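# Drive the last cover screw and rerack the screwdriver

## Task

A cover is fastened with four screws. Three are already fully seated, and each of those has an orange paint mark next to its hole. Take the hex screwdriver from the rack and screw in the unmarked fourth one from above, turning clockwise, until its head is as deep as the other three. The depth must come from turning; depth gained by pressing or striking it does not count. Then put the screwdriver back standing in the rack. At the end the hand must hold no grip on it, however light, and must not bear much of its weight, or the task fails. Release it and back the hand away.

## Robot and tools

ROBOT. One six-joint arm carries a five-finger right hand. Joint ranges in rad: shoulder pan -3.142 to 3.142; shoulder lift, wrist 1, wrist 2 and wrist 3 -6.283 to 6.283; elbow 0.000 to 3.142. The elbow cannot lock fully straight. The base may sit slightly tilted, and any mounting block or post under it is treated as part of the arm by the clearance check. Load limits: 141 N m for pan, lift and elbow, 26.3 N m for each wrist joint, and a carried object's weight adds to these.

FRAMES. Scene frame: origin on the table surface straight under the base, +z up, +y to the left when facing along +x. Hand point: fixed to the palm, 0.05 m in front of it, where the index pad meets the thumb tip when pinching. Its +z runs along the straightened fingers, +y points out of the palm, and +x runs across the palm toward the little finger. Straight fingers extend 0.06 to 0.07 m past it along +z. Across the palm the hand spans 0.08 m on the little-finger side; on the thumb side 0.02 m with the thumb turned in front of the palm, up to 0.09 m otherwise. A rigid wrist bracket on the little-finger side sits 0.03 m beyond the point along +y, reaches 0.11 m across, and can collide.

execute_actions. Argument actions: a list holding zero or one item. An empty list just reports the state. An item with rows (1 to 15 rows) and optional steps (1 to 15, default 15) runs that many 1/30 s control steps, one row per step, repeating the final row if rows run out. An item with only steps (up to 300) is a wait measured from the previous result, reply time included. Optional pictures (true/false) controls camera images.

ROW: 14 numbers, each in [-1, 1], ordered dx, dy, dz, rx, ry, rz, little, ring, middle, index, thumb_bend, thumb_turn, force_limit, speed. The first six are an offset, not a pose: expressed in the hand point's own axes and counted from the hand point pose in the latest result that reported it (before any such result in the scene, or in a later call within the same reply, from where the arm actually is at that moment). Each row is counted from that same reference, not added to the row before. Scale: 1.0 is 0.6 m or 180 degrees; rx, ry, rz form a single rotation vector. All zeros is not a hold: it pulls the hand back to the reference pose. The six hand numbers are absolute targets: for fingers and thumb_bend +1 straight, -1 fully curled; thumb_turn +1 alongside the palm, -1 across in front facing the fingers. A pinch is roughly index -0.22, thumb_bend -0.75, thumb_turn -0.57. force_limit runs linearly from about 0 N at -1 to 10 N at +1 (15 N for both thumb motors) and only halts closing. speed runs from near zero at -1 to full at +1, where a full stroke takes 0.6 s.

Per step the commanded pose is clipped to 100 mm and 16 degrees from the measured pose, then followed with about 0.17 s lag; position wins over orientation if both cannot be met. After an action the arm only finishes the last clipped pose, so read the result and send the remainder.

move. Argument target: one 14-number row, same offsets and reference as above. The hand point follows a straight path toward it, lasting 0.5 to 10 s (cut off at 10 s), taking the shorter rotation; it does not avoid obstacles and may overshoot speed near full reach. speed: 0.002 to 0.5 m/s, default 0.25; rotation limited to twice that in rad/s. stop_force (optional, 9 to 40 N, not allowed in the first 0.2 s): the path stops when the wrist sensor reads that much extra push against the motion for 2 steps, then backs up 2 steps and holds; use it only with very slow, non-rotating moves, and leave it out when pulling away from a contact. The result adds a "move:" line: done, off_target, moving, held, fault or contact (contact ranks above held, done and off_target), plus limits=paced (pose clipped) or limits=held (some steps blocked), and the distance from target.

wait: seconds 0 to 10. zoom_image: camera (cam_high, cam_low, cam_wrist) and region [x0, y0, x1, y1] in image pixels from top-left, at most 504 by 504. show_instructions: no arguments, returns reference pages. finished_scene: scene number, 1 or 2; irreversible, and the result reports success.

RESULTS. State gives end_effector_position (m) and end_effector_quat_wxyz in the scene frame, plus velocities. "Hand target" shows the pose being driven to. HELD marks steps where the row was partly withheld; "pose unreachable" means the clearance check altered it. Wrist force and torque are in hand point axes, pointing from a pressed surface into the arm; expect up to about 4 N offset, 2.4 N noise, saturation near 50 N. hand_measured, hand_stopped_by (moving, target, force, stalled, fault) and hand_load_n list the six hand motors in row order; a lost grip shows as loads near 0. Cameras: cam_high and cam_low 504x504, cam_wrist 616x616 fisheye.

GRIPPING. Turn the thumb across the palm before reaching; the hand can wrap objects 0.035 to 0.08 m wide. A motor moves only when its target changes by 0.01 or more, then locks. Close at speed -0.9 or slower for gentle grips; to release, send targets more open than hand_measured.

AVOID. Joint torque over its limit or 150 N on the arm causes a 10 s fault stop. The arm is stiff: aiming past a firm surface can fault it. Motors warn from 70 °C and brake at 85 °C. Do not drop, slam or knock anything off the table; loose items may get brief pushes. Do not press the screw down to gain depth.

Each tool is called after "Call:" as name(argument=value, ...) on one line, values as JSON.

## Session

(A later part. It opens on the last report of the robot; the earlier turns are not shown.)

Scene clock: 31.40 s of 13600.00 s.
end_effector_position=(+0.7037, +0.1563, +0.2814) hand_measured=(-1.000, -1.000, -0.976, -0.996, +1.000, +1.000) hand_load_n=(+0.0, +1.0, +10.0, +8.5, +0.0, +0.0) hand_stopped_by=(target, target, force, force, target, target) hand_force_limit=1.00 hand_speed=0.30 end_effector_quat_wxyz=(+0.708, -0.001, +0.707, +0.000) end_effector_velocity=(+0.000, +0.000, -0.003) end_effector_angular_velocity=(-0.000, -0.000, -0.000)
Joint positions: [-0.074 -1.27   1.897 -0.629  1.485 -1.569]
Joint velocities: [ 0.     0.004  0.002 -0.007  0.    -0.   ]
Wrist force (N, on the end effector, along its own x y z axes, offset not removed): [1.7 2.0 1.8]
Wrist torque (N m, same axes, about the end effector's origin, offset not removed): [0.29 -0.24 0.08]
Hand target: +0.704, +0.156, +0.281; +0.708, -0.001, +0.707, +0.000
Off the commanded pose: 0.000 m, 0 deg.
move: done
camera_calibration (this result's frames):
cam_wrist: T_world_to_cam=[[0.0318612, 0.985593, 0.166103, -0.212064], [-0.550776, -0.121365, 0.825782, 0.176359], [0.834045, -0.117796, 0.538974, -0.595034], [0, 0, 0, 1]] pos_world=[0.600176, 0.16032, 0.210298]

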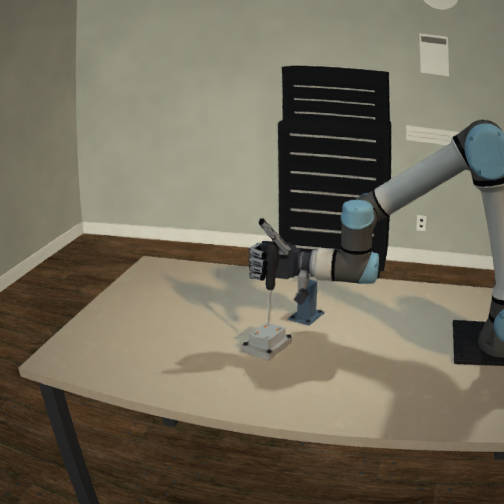

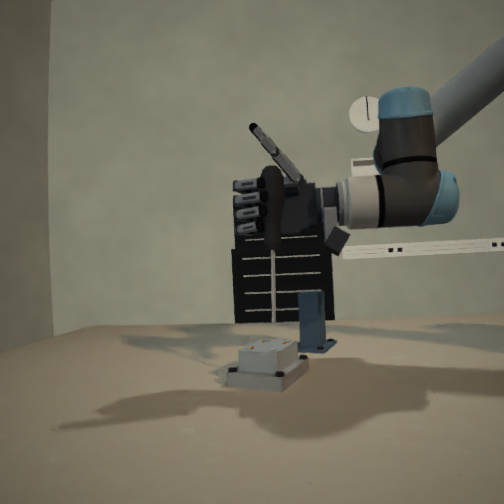

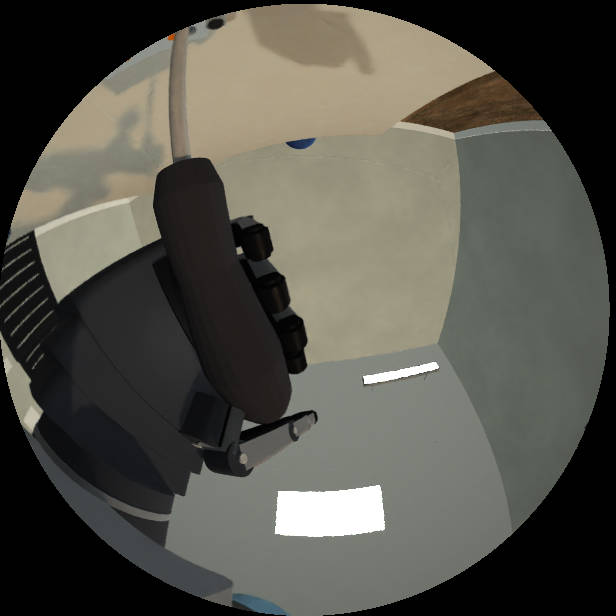

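Call:
move(target=[0.025,0,0,0,0,0,-1,-1,-1,-1,1,1,1,0.3], speed=0.03, stop_force=9)

Call:
zoom_image(camera="cam_low", region=[220,290,320,390])

Call:
zoom_image(camera="cam_high", region=[230,290,300,360])

Scene clock: 34.43 s of 13600.00 s.
end_effector_position=(+0.7037, +0.1563, +0.2667) hand_measured=(-1.000, -1.000, -0.976, -0.996, +1.000, +1.000) hand_load_n=(+0.0, +1.0, +10.0, +8.5, +0.0, +0.0) hand_stopped_by=(target, target, force, force, target, target) hand_force_limit=1.00 hand_speed=0.30 end_effector_quat_wxyz=(+0.708, -0.001, +0.707, +0.000) end_effector_velocity=(-0.000, +0.000, -0.003) end_effector_angular_velocity=(+0.000, +0.001, +0.001)
Joint positions: [-0.074 -1.248  1.912 -0.666  1.485 -1.569]
Joint velocities: [ 0.     0.004  0.003 -0.006 -0.001 -0.   ]
Wrist force (N, on the end effector, along its own x y z axes, offset not removed): [0.5 1.9 0.3]
Wrist torque (N m, same axes, about the end effector's origin, offset not removed): [0.45 -0.04 0.02]
Hand target: +0.704, +0.156, +0.266; +0.708, -0.001, +0.707, +0.000
Off the commanded pose: 0.000 m, 0 deg.
move: done
camera_calibration (this result's frames):
cam_wrist: T_world_to_cam=[[0.0319356, 0.985595, 0.16608, -0.209633], [-0.550758, -0.121308, 0.825803, 0.188451], [0.834054, -0.117842, 0.53895, -0.587139], [0, 0, 0, 1]] pos_world=[0.600192, 0.160284, 0.195631]

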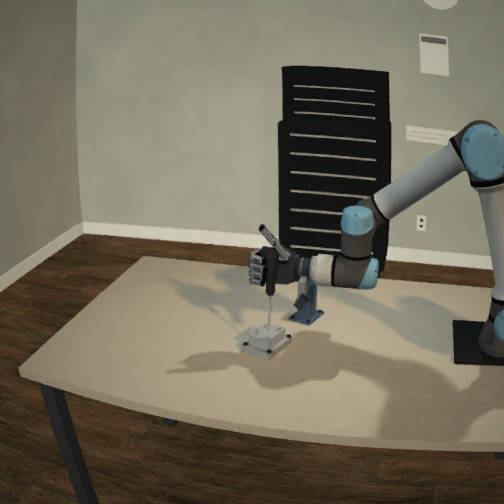

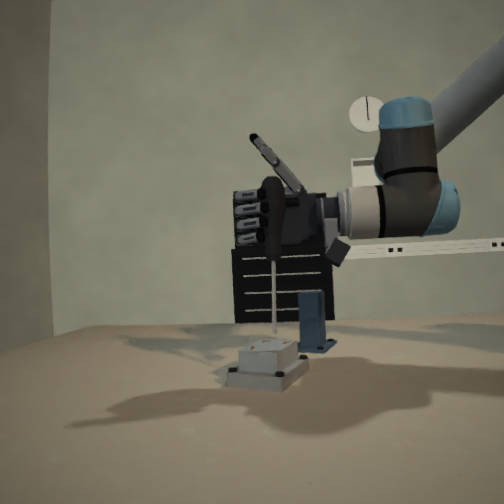

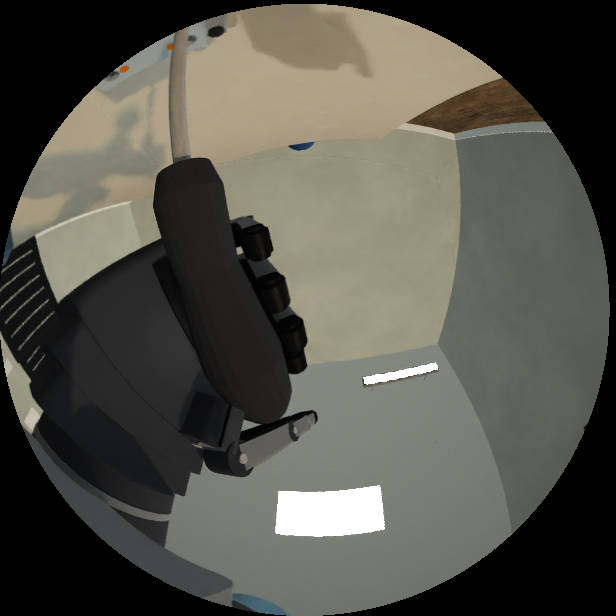

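Region (220, 290, 320, 390) of cam_low's 504x504 image, scaled by 5.040, with more detail than that image has.

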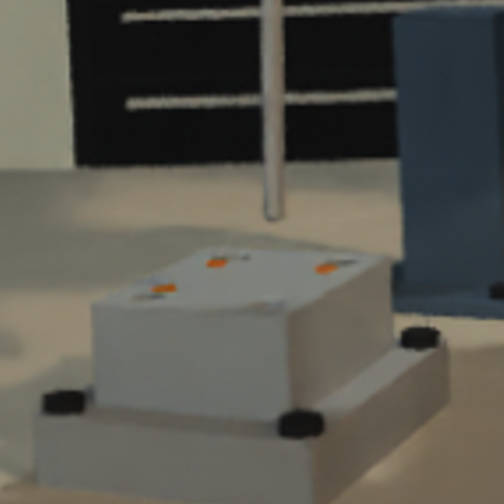

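Region (230, 290, 300, 360) of cam_high's 504x504 image, scaled by 7.200, with more detail than that image has.

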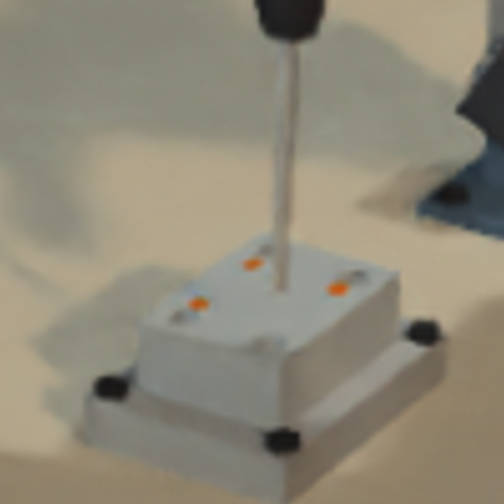

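Call:
move(target=[0.028,0.008,0.005,0,0,0,-1,-1,-1,-1,1,1,1,0.3], speed=0.02, stop_force=9)

Call:
zoom_image(camera="cam_low", region=[230,300,310,380])

Call:
zoom_image(camera="cam_high", region=[240,300,300,360])

Scene clock: 37.23 s of 13600.00 s.
end_effector_position=(+0.7067, +0.1610, +0.2503) hand_measured=(-1.000, -1.000, -0.976, -0.996, +1.000, +1.000) hand_load_n=(+0.0, +1.0, +10.0, +8.5, +0.0, +0.0) hand_stopped_by=(target, target, force, force, target, target) hand_force_limit=1.00 hand_speed=0.30 end_effector_quat_wxyz=(+0.708, -0.001, +0.707, +0.000) end_effector_velocity=(+0.001, +0.001, -0.003) end_effector_angular_velocity=(+0.000, +0.001, -0.001)
Joint positions: [-0.063 -1.215  1.917 -0.704  1.496 -1.569]
Joint velocities: [ 0.002  0.006  0.001 -0.006  0.003  0.   ]
Wrist force (N, on the end effector, along its own x y z axes, offset not removed): [1.0 2.1 1.9]
Wrist torque (N m, same axes, about the end effector's origin, offset not removed): [0.30 -0.11 0.09]
Hand target: +0.707, +0.161, +0.250; +0.708, -0.001, +0.707, +0.000
Off the commanded pose: 0.000 m, 0 deg.
move: done
camera_calibration (this result's frames):
cam_wrist: T_world_to_cam=[[0.0319279, 0.985591, 0.166106, -0.211607], [-0.550735, -0.121337, 0.825813, 0.204187], [0.834069, -0.117847, 0.538926, -0.58019], [0, 0, 0, 1]] pos_world=[0.603128, 0.16496, 0.179208]

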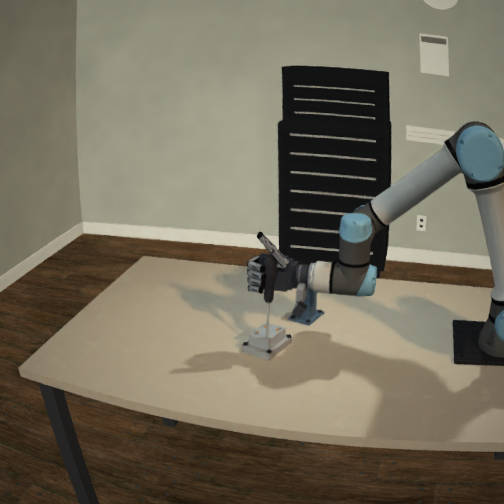

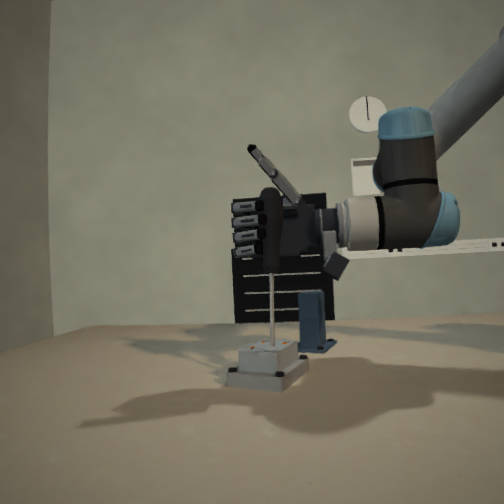

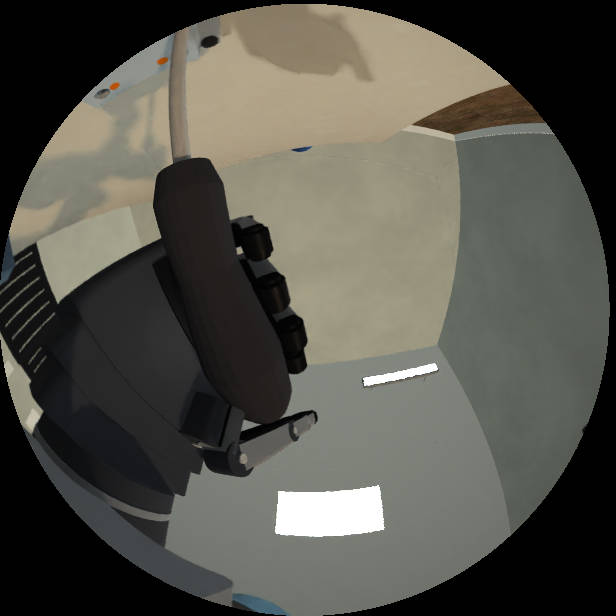

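Region (230, 300, 310, 380) of cam_low's 504x504 image, scaled by 6.300, with more detail than that image has.

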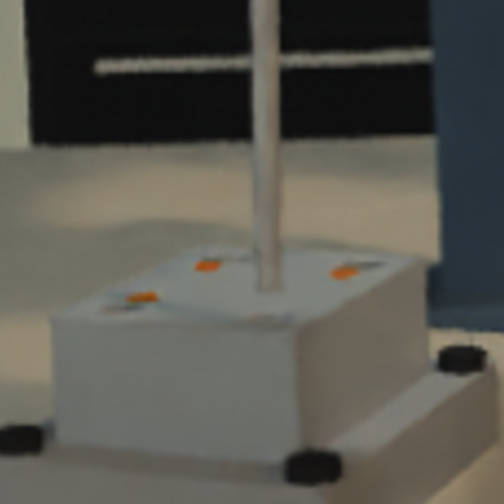

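Region (240, 300, 300, 360) of cam_high's 504x504 image, scaled by 8.400, with more detail than that image has.

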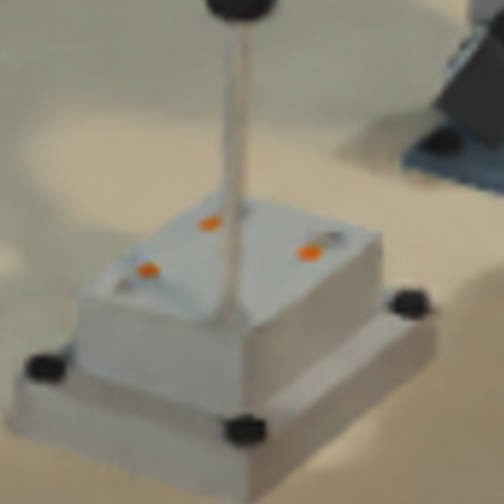

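Call:
move(target=[0.003,-0.015,0.003,0,0,0,-1,-1,-1,-1,1,1,1,0.3], speed=0.01)

Call:
zoom_image(camera="cam_low", region=[240,315,300,375])

Call:
zoom_image(camera="cam_high", region=[245,310,295,360])

Call:
zoom_image(camera="cam_wrist", region=[60,0,260,170])

Scene clock: 40.03 s of 13600.00 s.
end_effector_position=(+0.7084, +0.1523, +0.2486) hand_measured=(-1.000, -1.000, -0.976, -0.996, +1.000, +1.000) hand_load_n=(+0.0, +1.0, +10.0, +8.5, +0.0, +0.0) hand_stopped_by=(target, target, force, force, target, target) hand_force_limit=1.00 hand_speed=0.30 end_effector_quat_wxyz=(+0.708, -0.001, +0.707, +0.000) end_effector_velocity=(+0.001, -0.002, -0.000) end_effector_angular_velocity=(-0.000, -0.001, +0.001)
Joint positions: [-0.082 -1.212  1.919 -0.709  1.477 -1.569]
Joint velocities: [-0.005  0.001 -0.    -0.001 -0.006  0.   ]
Wrist force (N, on the end effector, along its own x y z axes, offset not removed): [1.7 2.0 0.8]
Wrist torque (N m, same axes, about the end effector's origin, offset not removed): [0.38 -0.14 0.13]
Hand target: +0.708, +0.152, +0.249; +0.708, -0.001, +0.707, +0.000
Off the commanded pose: 0.000 m, 0 deg.
move: done
camera_calibration (this result's frames):
cam_wrist: T_world_to_cam=[[0.0319516, 0.9856, 0.166048, -0.202827], [-0.550735, -0.121276, 0.825823, 0.205523], [0.834069, -0.117835, 0.538929, -0.581729], [0, 0, 0, 1]] pos_world=[0.604871, 0.156283, 0.177464]

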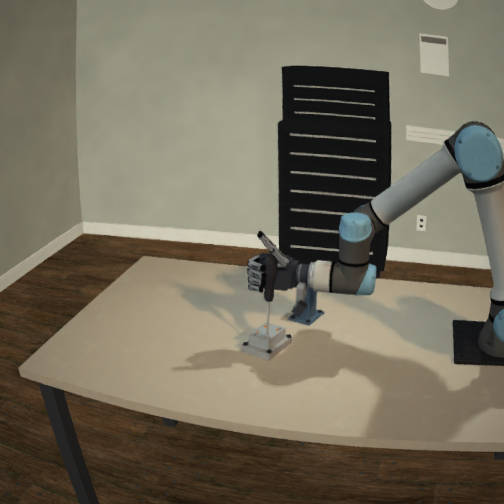

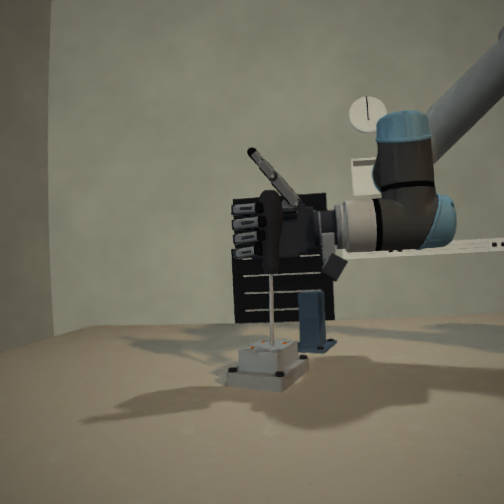

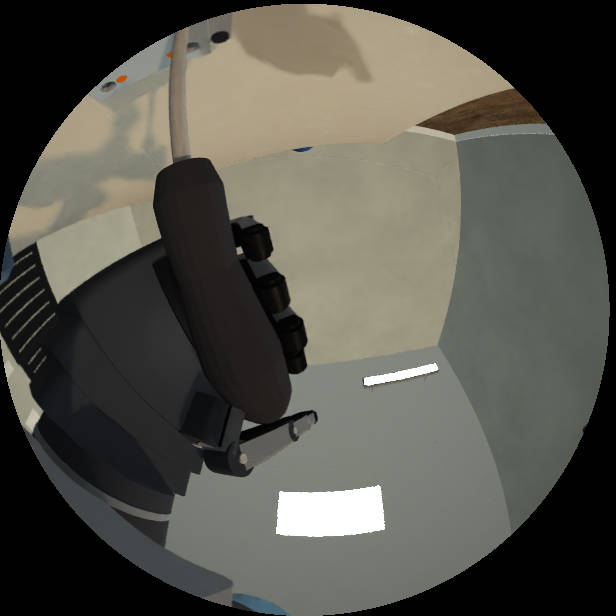

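Region (240, 315, 300, 375) of cam_low's 504x504 image, scaled by 8.400, with more detail than that image has.

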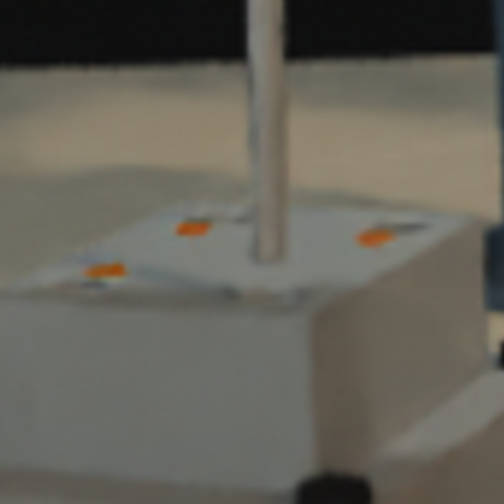

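Region (245, 310, 295, 360) of cam_high's 504x504 image, scaled by 10.080, with more detail than that image has.

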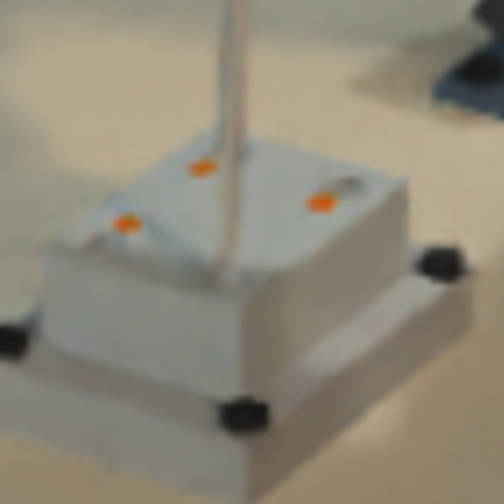

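Region (60, 0, 260, 170) of cam_wrist's 616x616 image, scaled by 2.520, with more detail than that image has; it fills the top 428 rows of this view, and the rest is white.

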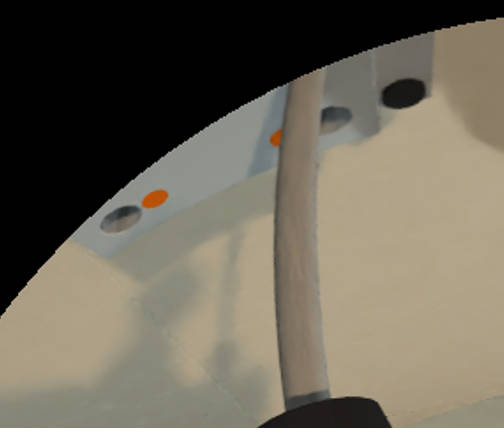

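Call:
move(target=[0.006,0.002,0,0,0,0,-1,-1,-1,-1,1,1,1,0.3], speed=0.004, stop_force=9)

Call:
zoom_image(camera="cam_low", region=[250,325,290,365])

Call:
zoom_image(camera="cam_high", region=[250,320,285,355])

Scene clock: 42.90 s of 13600.00 s.
end_effector_position=(+0.7084, +0.1534, +0.2451) hand_measured=(-1.000, -1.000, -0.976, -0.996, +1.000, +1.000) hand_load_n=(+0.0, +1.0, +10.0, +8.5, +0.0, +0.0) hand_stopped_by=(target, target, force, force, target, target) hand_force_limit=1.00 hand_speed=0.30 end_effector_quat_wxyz=(+0.708, -0.001, +0.707, +0.000) end_effector_velocity=(-0.000, +0.000, -0.001) end_effector_angular_velocity=(+0.000, +0.001, -0.001)
Joint positions: [-0.079 -1.206  1.921 -0.717  1.479 -1.569]
Joint velocities: [ 0.001  0.002  0.001 -0.002  0.002 -0.   ]
Wrist force (N, on the end effector, along its own x y z axes, offset not removed): [0.1 1.9 1.2]
Wrist torque (N m, same axes, about the end effector's origin, offset not removed): [0.34 0.01 0.00]
Hand target: +0.708, +0.153, +0.245; +0.708, -0.001, +0.707, +0.000
Off the commanded pose: 0.000 m, 0 deg.
move: done
camera_calibration (this result's frames):
cam_wrist: T_world_to_cam=[[0.0319491, 0.985592, 0.166095, -0.203384], [-0.550729, -0.121317, 0.825821, 0.208536], [0.834072, -0.117857, 0.538918, -0.579722], [0, 0, 0, 1]] pos_world=[0.604875, 0.157428, 0.17399]

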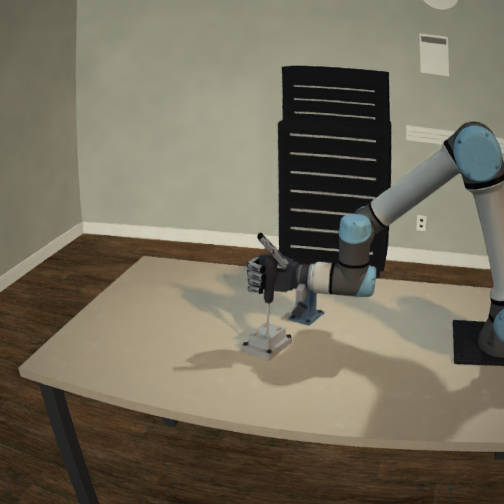

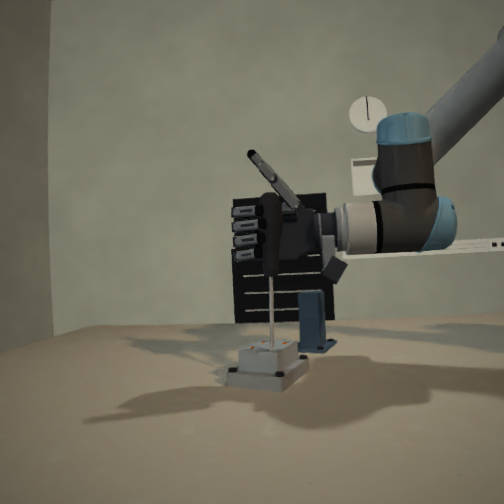

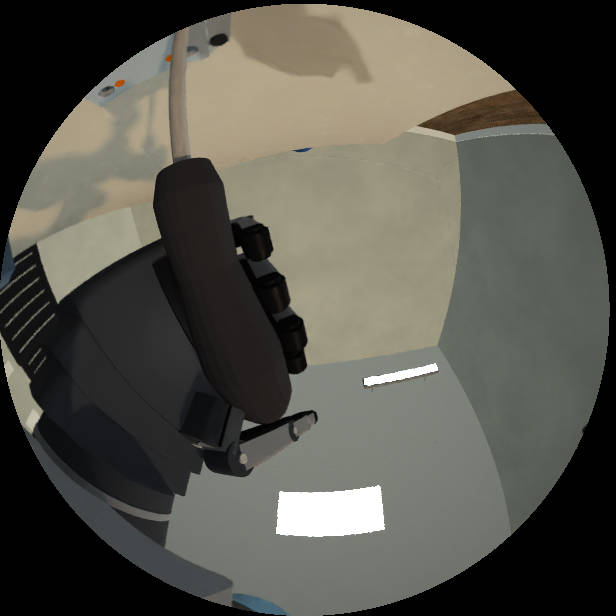

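Region (250, 325, 290, 365) of cam_low's 504x504 image, scaled by 12.600, with more detail than that image has.

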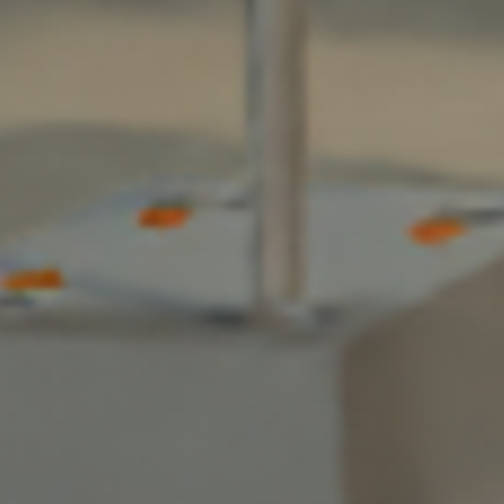

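Region (250, 320, 285, 355) of cam_high's 504x504 image, scaled by 14.400, with more detail than that image has.

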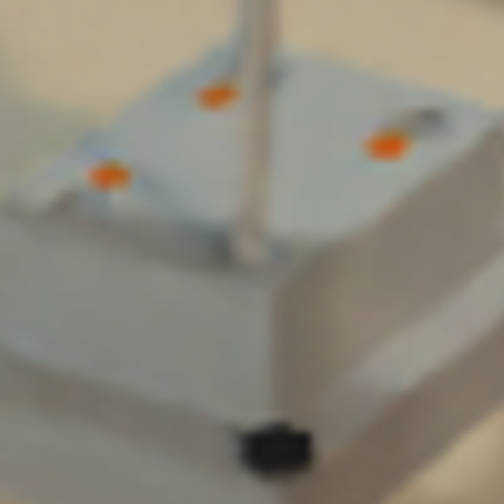

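Call:
move(target=[0.05,0,0,0,0,0,-1,-1,-1,-1,1,1,1,0.3], speed=0.004, stop_force=9)

Call:
zoom_image(camera="cam_low", region=[230,270,320,360])

Scene clock: 44.80 s of 13600.00 s.
end_effector_position=(+0.7084, +0.1535, +0.2415) hand_measured=(-1.000, -1.000, -0.976, -0.996, +1.000, +1.000) hand_load_n=(+0.0, +1.0, +9.5, +8.0, +0.0, +0.0) hand_stopped_by=(target, target, force, force, target, target) hand_force_limit=1.00 hand_speed=0.30 end_effector_quat_wxyz=(+0.708, -0.001, +0.707, +0.000) end_effector_velocity=(-0.001, +0.001, +0.000) end_effector_angular_velocity=(+0.000, +0.004, +0.001)
Joint positions: [-0.079 -1.2    1.924 -0.727  1.479 -1.569]
Joint velocities: [ 0.001 -0.002 -0.001  0.007 -0.001 -0.   ]
Wrist force (N, on the end effector, along its own x y z axes, offset not removed): [-11.7 2.4 1.1]
Wrist torque (N m, same axes, about the end effector's origin, offset not removed): [0.46 0.56 -0.16]
Hand target: +0.708, +0.153, +0.242; +0.708, -0.001, +0.707, +0.000
Off the commanded pose: 0.026 m, 0 deg.
move: contact
camera_calibration (this result's frames):
cam_wrist: T_world_to_cam=[[0.0319099, 0.985596, 0.166081, -0.202798], [-0.550934, -0.121298, 0.825686, 0.21171], [0.833938, -0.117847, 0.539128, -0.577732], [0, 0, 0, 1]] pos_world=[0.604902, 0.157473, 0.170347]

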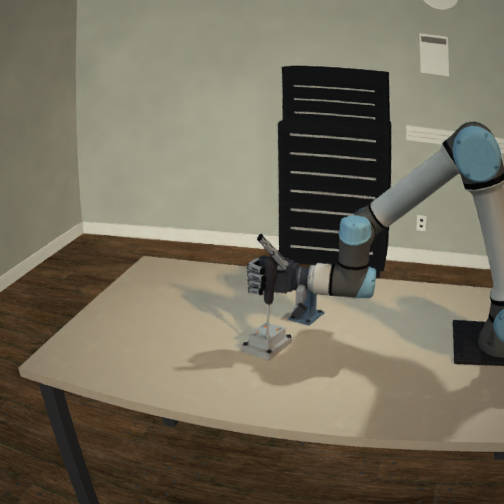

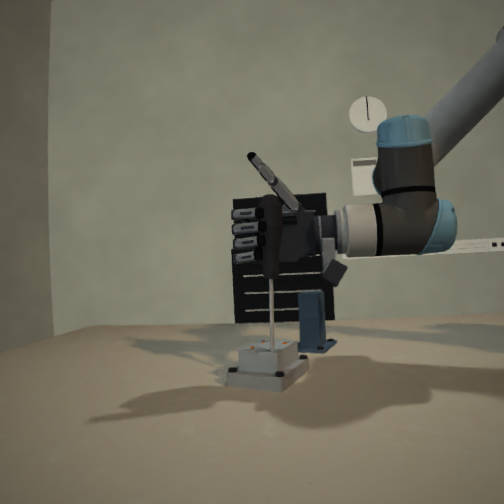

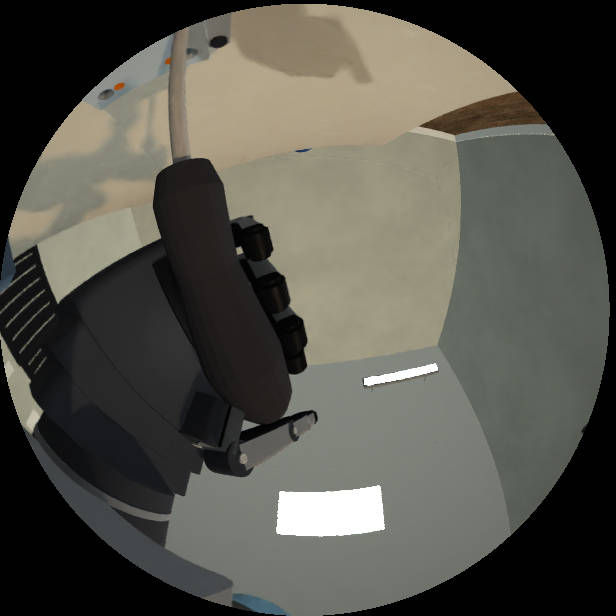

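Region (230, 270, 320, 360) of cam_low's 504x504 image, scaled by 5.600, with more detail than that image has.

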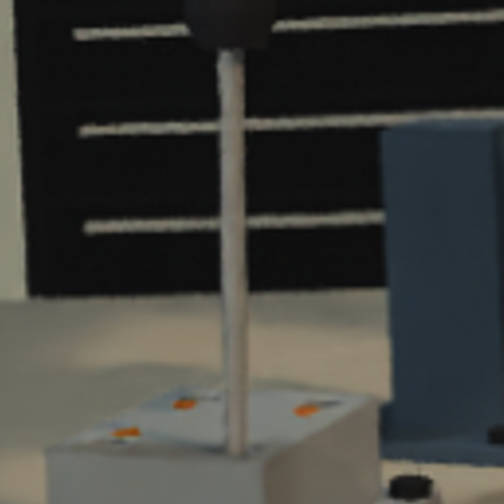

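Call:
zoom_image(camera="cam_low", region=[250,325,290,365])

Call:
zoom_image(camera="cam_high", region=[250,320,285,355])

Region (250, 325, 290, 365) of cam_low's 504x504 image, scaled by 12.600, with more detail than that image has.

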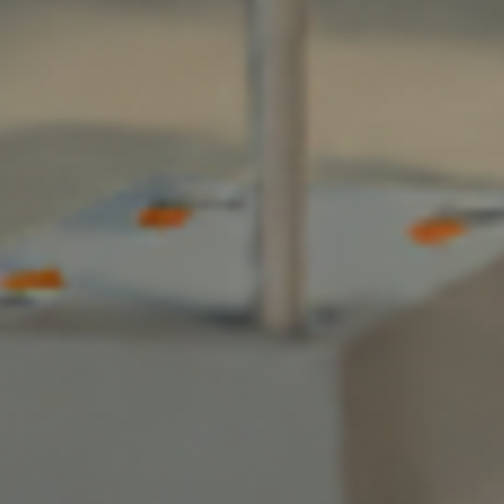

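Region (250, 320, 285, 355) of cam_high's 504x504 image, scaled by 14.400, with more detail than that image has.

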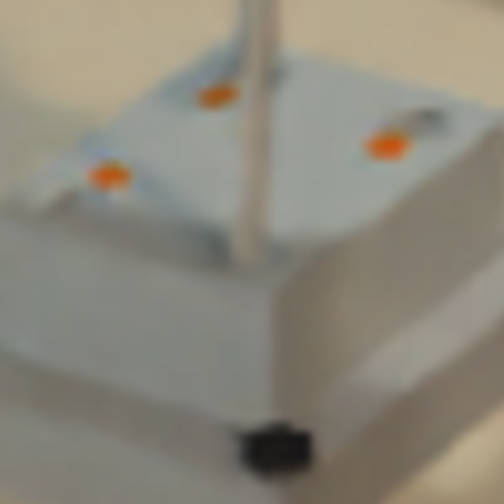

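Call:
move(target=[-0.003,0,0,0,0,0,-1,-1,-1,-1,1,1,1,0.3], speed=0.01)

Call:
move(target=[0,-0.009,0,0,0,0,-1,-1,-1,-1,1,1,1,0.3], speed=0.01)

Call:
move(target=[0.045,0,0,0,0,0,-1,-1,-1,-1,1,1,1,0.3], speed=0.003, stop_force=9)

Call:
zoom_image(camera="cam_low", region=[250,325,290,365])

Call:
zoom_image(camera="cam_high", region=[250,320,285,355])

Scene clock: 47.53 s of 13600.00 s.
end_effector_position=(+0.7084, +0.1535, +0.2432) hand_measured=(-1.000, -1.000, -0.976, -0.996, +1.000, +1.000) hand_load_n=(+0.0, +0.5, +9.5, +8.5, +0.0, +0.0) hand_stopped_by=(target, target, force, force, target, target) hand_force_limit=1.00 hand_speed=0.30 end_effector_quat_wxyz=(+0.708, -0.001, +0.707, +0.000) end_effector_velocity=(-0.000, +0.000, +0.000) end_effector_angular_velocity=(+0.000, +0.001, -0.000)
Joint positions: [-0.079 -1.203  1.923 -0.723  1.479 -1.569]
Joint velocities: [ 0.001 -0.001  0.     0.001  0.001  0.   ]
Wrist force (N, on the end effector, along its own x y z axes, offset not removed): [0.3 2.3 -1.0]
Wrist torque (N m, same axes, about the end effector's origin, offset not removed): [0.53 0.06 0.06]
Hand target: +0.708, +0.153, +0.243; +0.708, -0.001, +0.707, +0.000
Off the commanded pose: 0.000 m, 0 deg.
move: done
camera_calibration (this result's frames):
cam_wrist: T_world_to_cam=[[0.0319106, 0.985596, 0.166081, -0.203083], [-0.550933, -0.121297, 0.825687, 0.21031], [0.833939, -0.117848, 0.539126, -0.578642], [0, 0, 0, 1]] pos_world=[0.6049, 0.157476, 0.172039]

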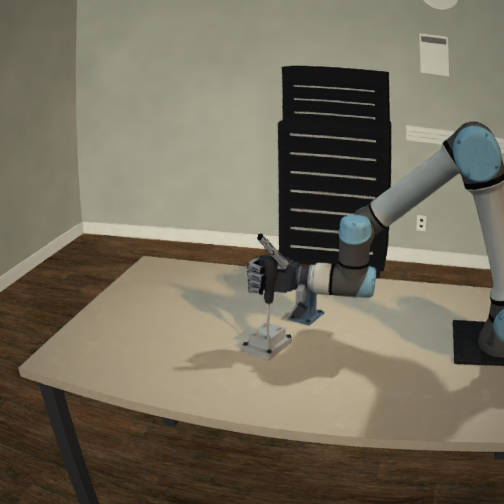

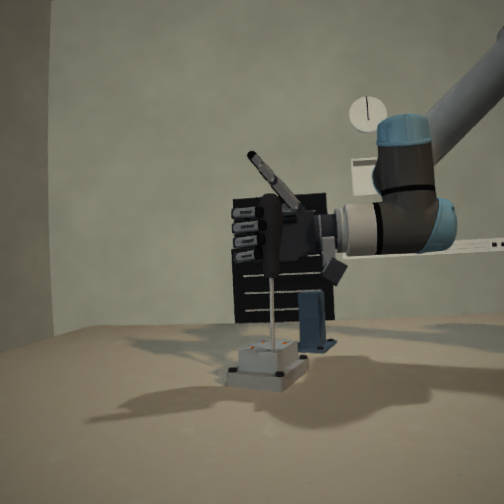

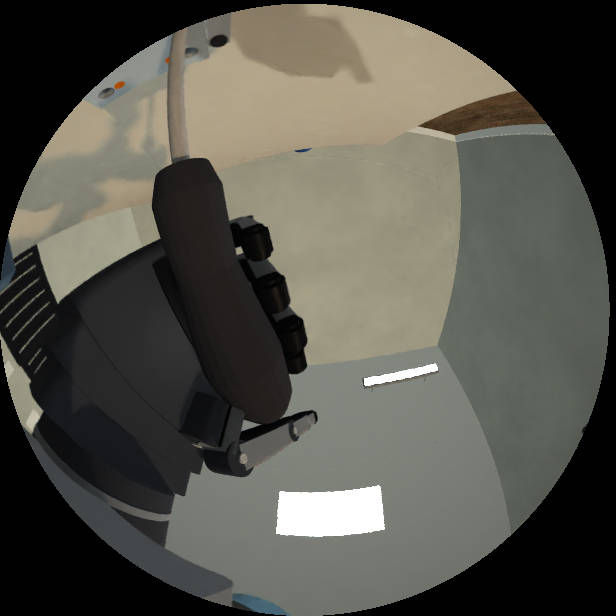

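Scene clock: 48.30 s of 13600.00 s.
end_effector_position=(+0.7084, +0.1484, +0.2432) hand_measured=(-1.000, -1.000, -0.976, -0.996, +1.000, +1.000) hand_load_n=(+0.0, +0.5, +9.5, +8.5, +0.0, +0.0) hand_stopped_by=(target, target, force, force, target, target) hand_force_limit=1.00 hand_speed=0.30 end_effector_quat_wxyz=(+0.708, -0.001, +0.707, +0.000) end_effector_velocity=(-0.000, -0.002, +0.000) end_effector_angular_velocity=(-0.000, +0.000, -0.000)
Joint positions: [-0.091 -1.204  1.926 -0.724  1.468 -1.569]
Joint velocities: [-0.005 -0.001  0.001  0.    -0.005 -0.   ]
Wrist force (N, on the end effector, along its own x y z axes, offset not removed): [2.3 2.3 0.0]
Wrist torque (N m, same axes, about the end effector's origin, offset not removed): [0.44 -0.32 0.14]
Hand target: +0.708, +0.148, +0.243; +0.708, -0.001, +0.707, +0.000
Off the commanded pose: 0.000 m, 0 deg.
move: done
camera_calibration (this result's frames):
cam_wrist: T_world_to_cam=[[0.0319221, 0.9856, 0.166052, -0.198093], [-0.550945, -0.121266, 0.825684, 0.209695], [0.833931, -0.117843, 0.539141, -0.57925], [0, 0, 0, 1]] pos_world=[0.604908, 0.152409, 0.172049]

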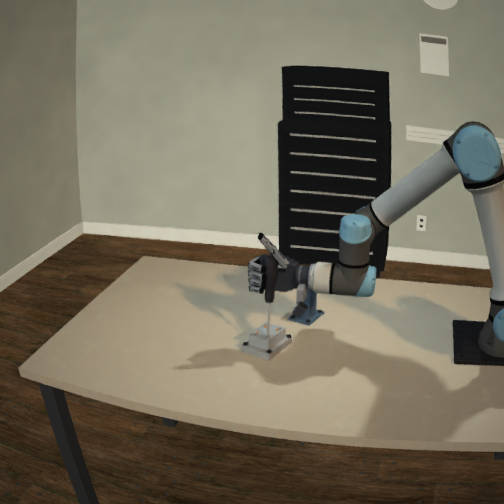

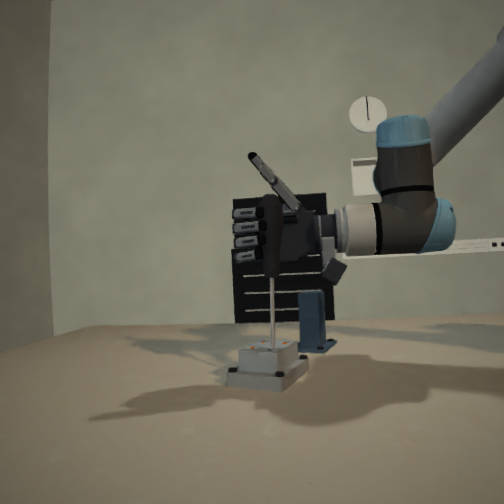

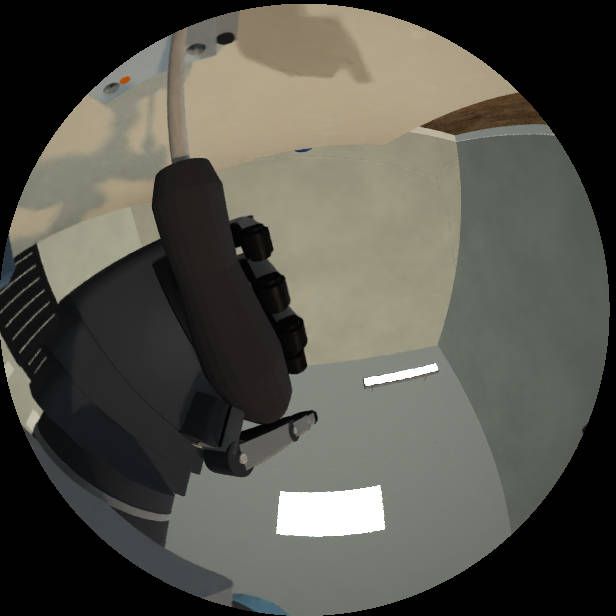

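Scene clock: 54.37 s of 13600.00 s.
end_effector_position=(+0.7085, +0.1484, +0.2262) hand_measured=(-1.000, -1.000, -0.976, -0.996, +1.000, +1.000) hand_load_n=(+0.0, +0.5, +9.0, +8.5, +0.0, +0.0) hand_stopped_by=(target, target, force, force, target, target) hand_force_limit=1.00 hand_speed=0.30 end_effector_quat_wxyz=(+0.708, -0.001, +0.706, +0.000) end_effector_velocity=(-0.000, -0.000, +0.000) end_effector_angular_velocity=(+0.000, +0.003, -0.000)
Joint positions: [-0.091 -1.175  1.94  -0.767  1.468 -1.569]
Joint velocities: [-0.001 -0.002 -0.001  0.005 -0.     0.   ]
Wrist force (N, on the end effector, along its own x y z axes, offset not removed): [-10.7 0.7 0.6]
Wrist torque (N m, same axes, about the end effector's origin, offset not removed): [0.28 0.39 -0.27]
Hand target: +0.708, +0.148, +0.226; +0.708, -0.001, +0.706, +0.000
Off the commanded pose: 0.010 m, 0 deg.
move: contact
camera_calibration (this result's frames):
cam_wrist: T_world_to_cam=[[0.0318691, 0.985606, 0.166029, -0.195218], [-0.551232, -0.121234, 0.825497, 0.223946], [0.833743, -0.117828, 0.539434, -0.570099], [0, 0, 0, 1]] pos_world=[0.604983, 0.152384, 0.155076]

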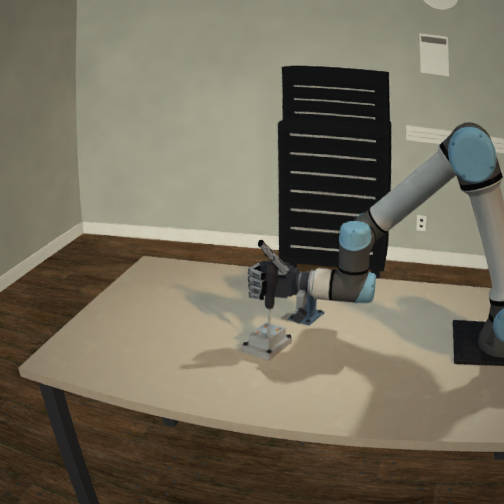

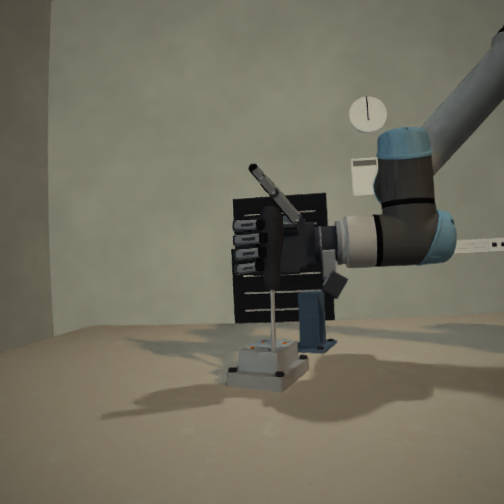

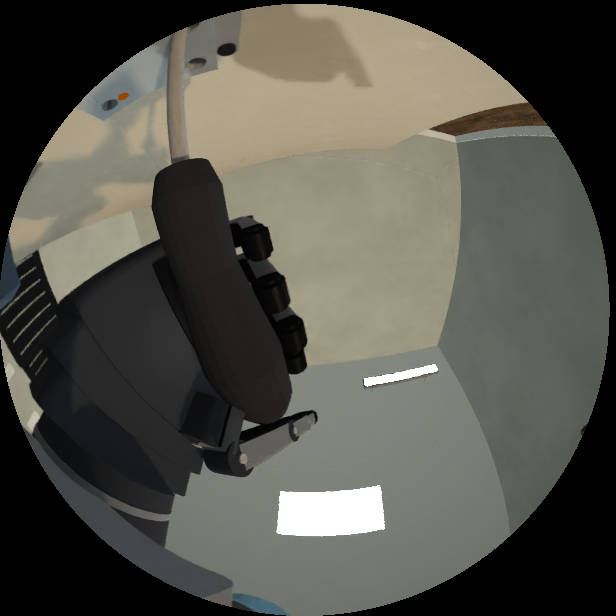

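Region (250, 325, 290, 365) of cam_low's 504x504 image, scaled by 12.600, with more detail than that image has.

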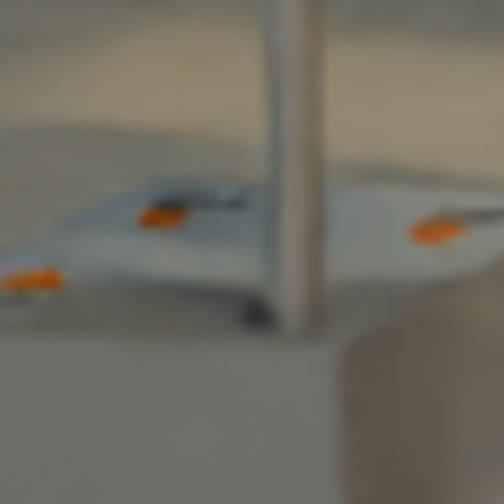

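Region (250, 320, 285, 355) of cam_high's 504x504 image, scaled by 14.400, with more detail than that image has.

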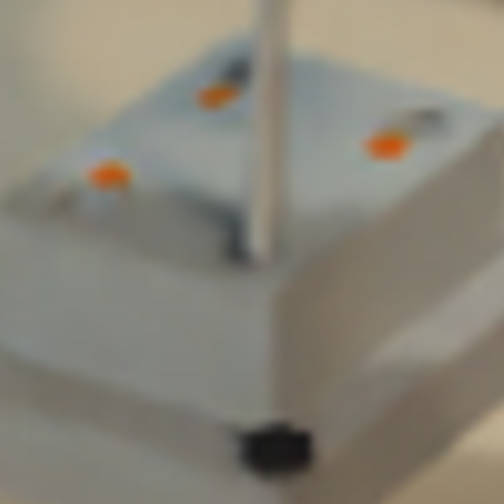

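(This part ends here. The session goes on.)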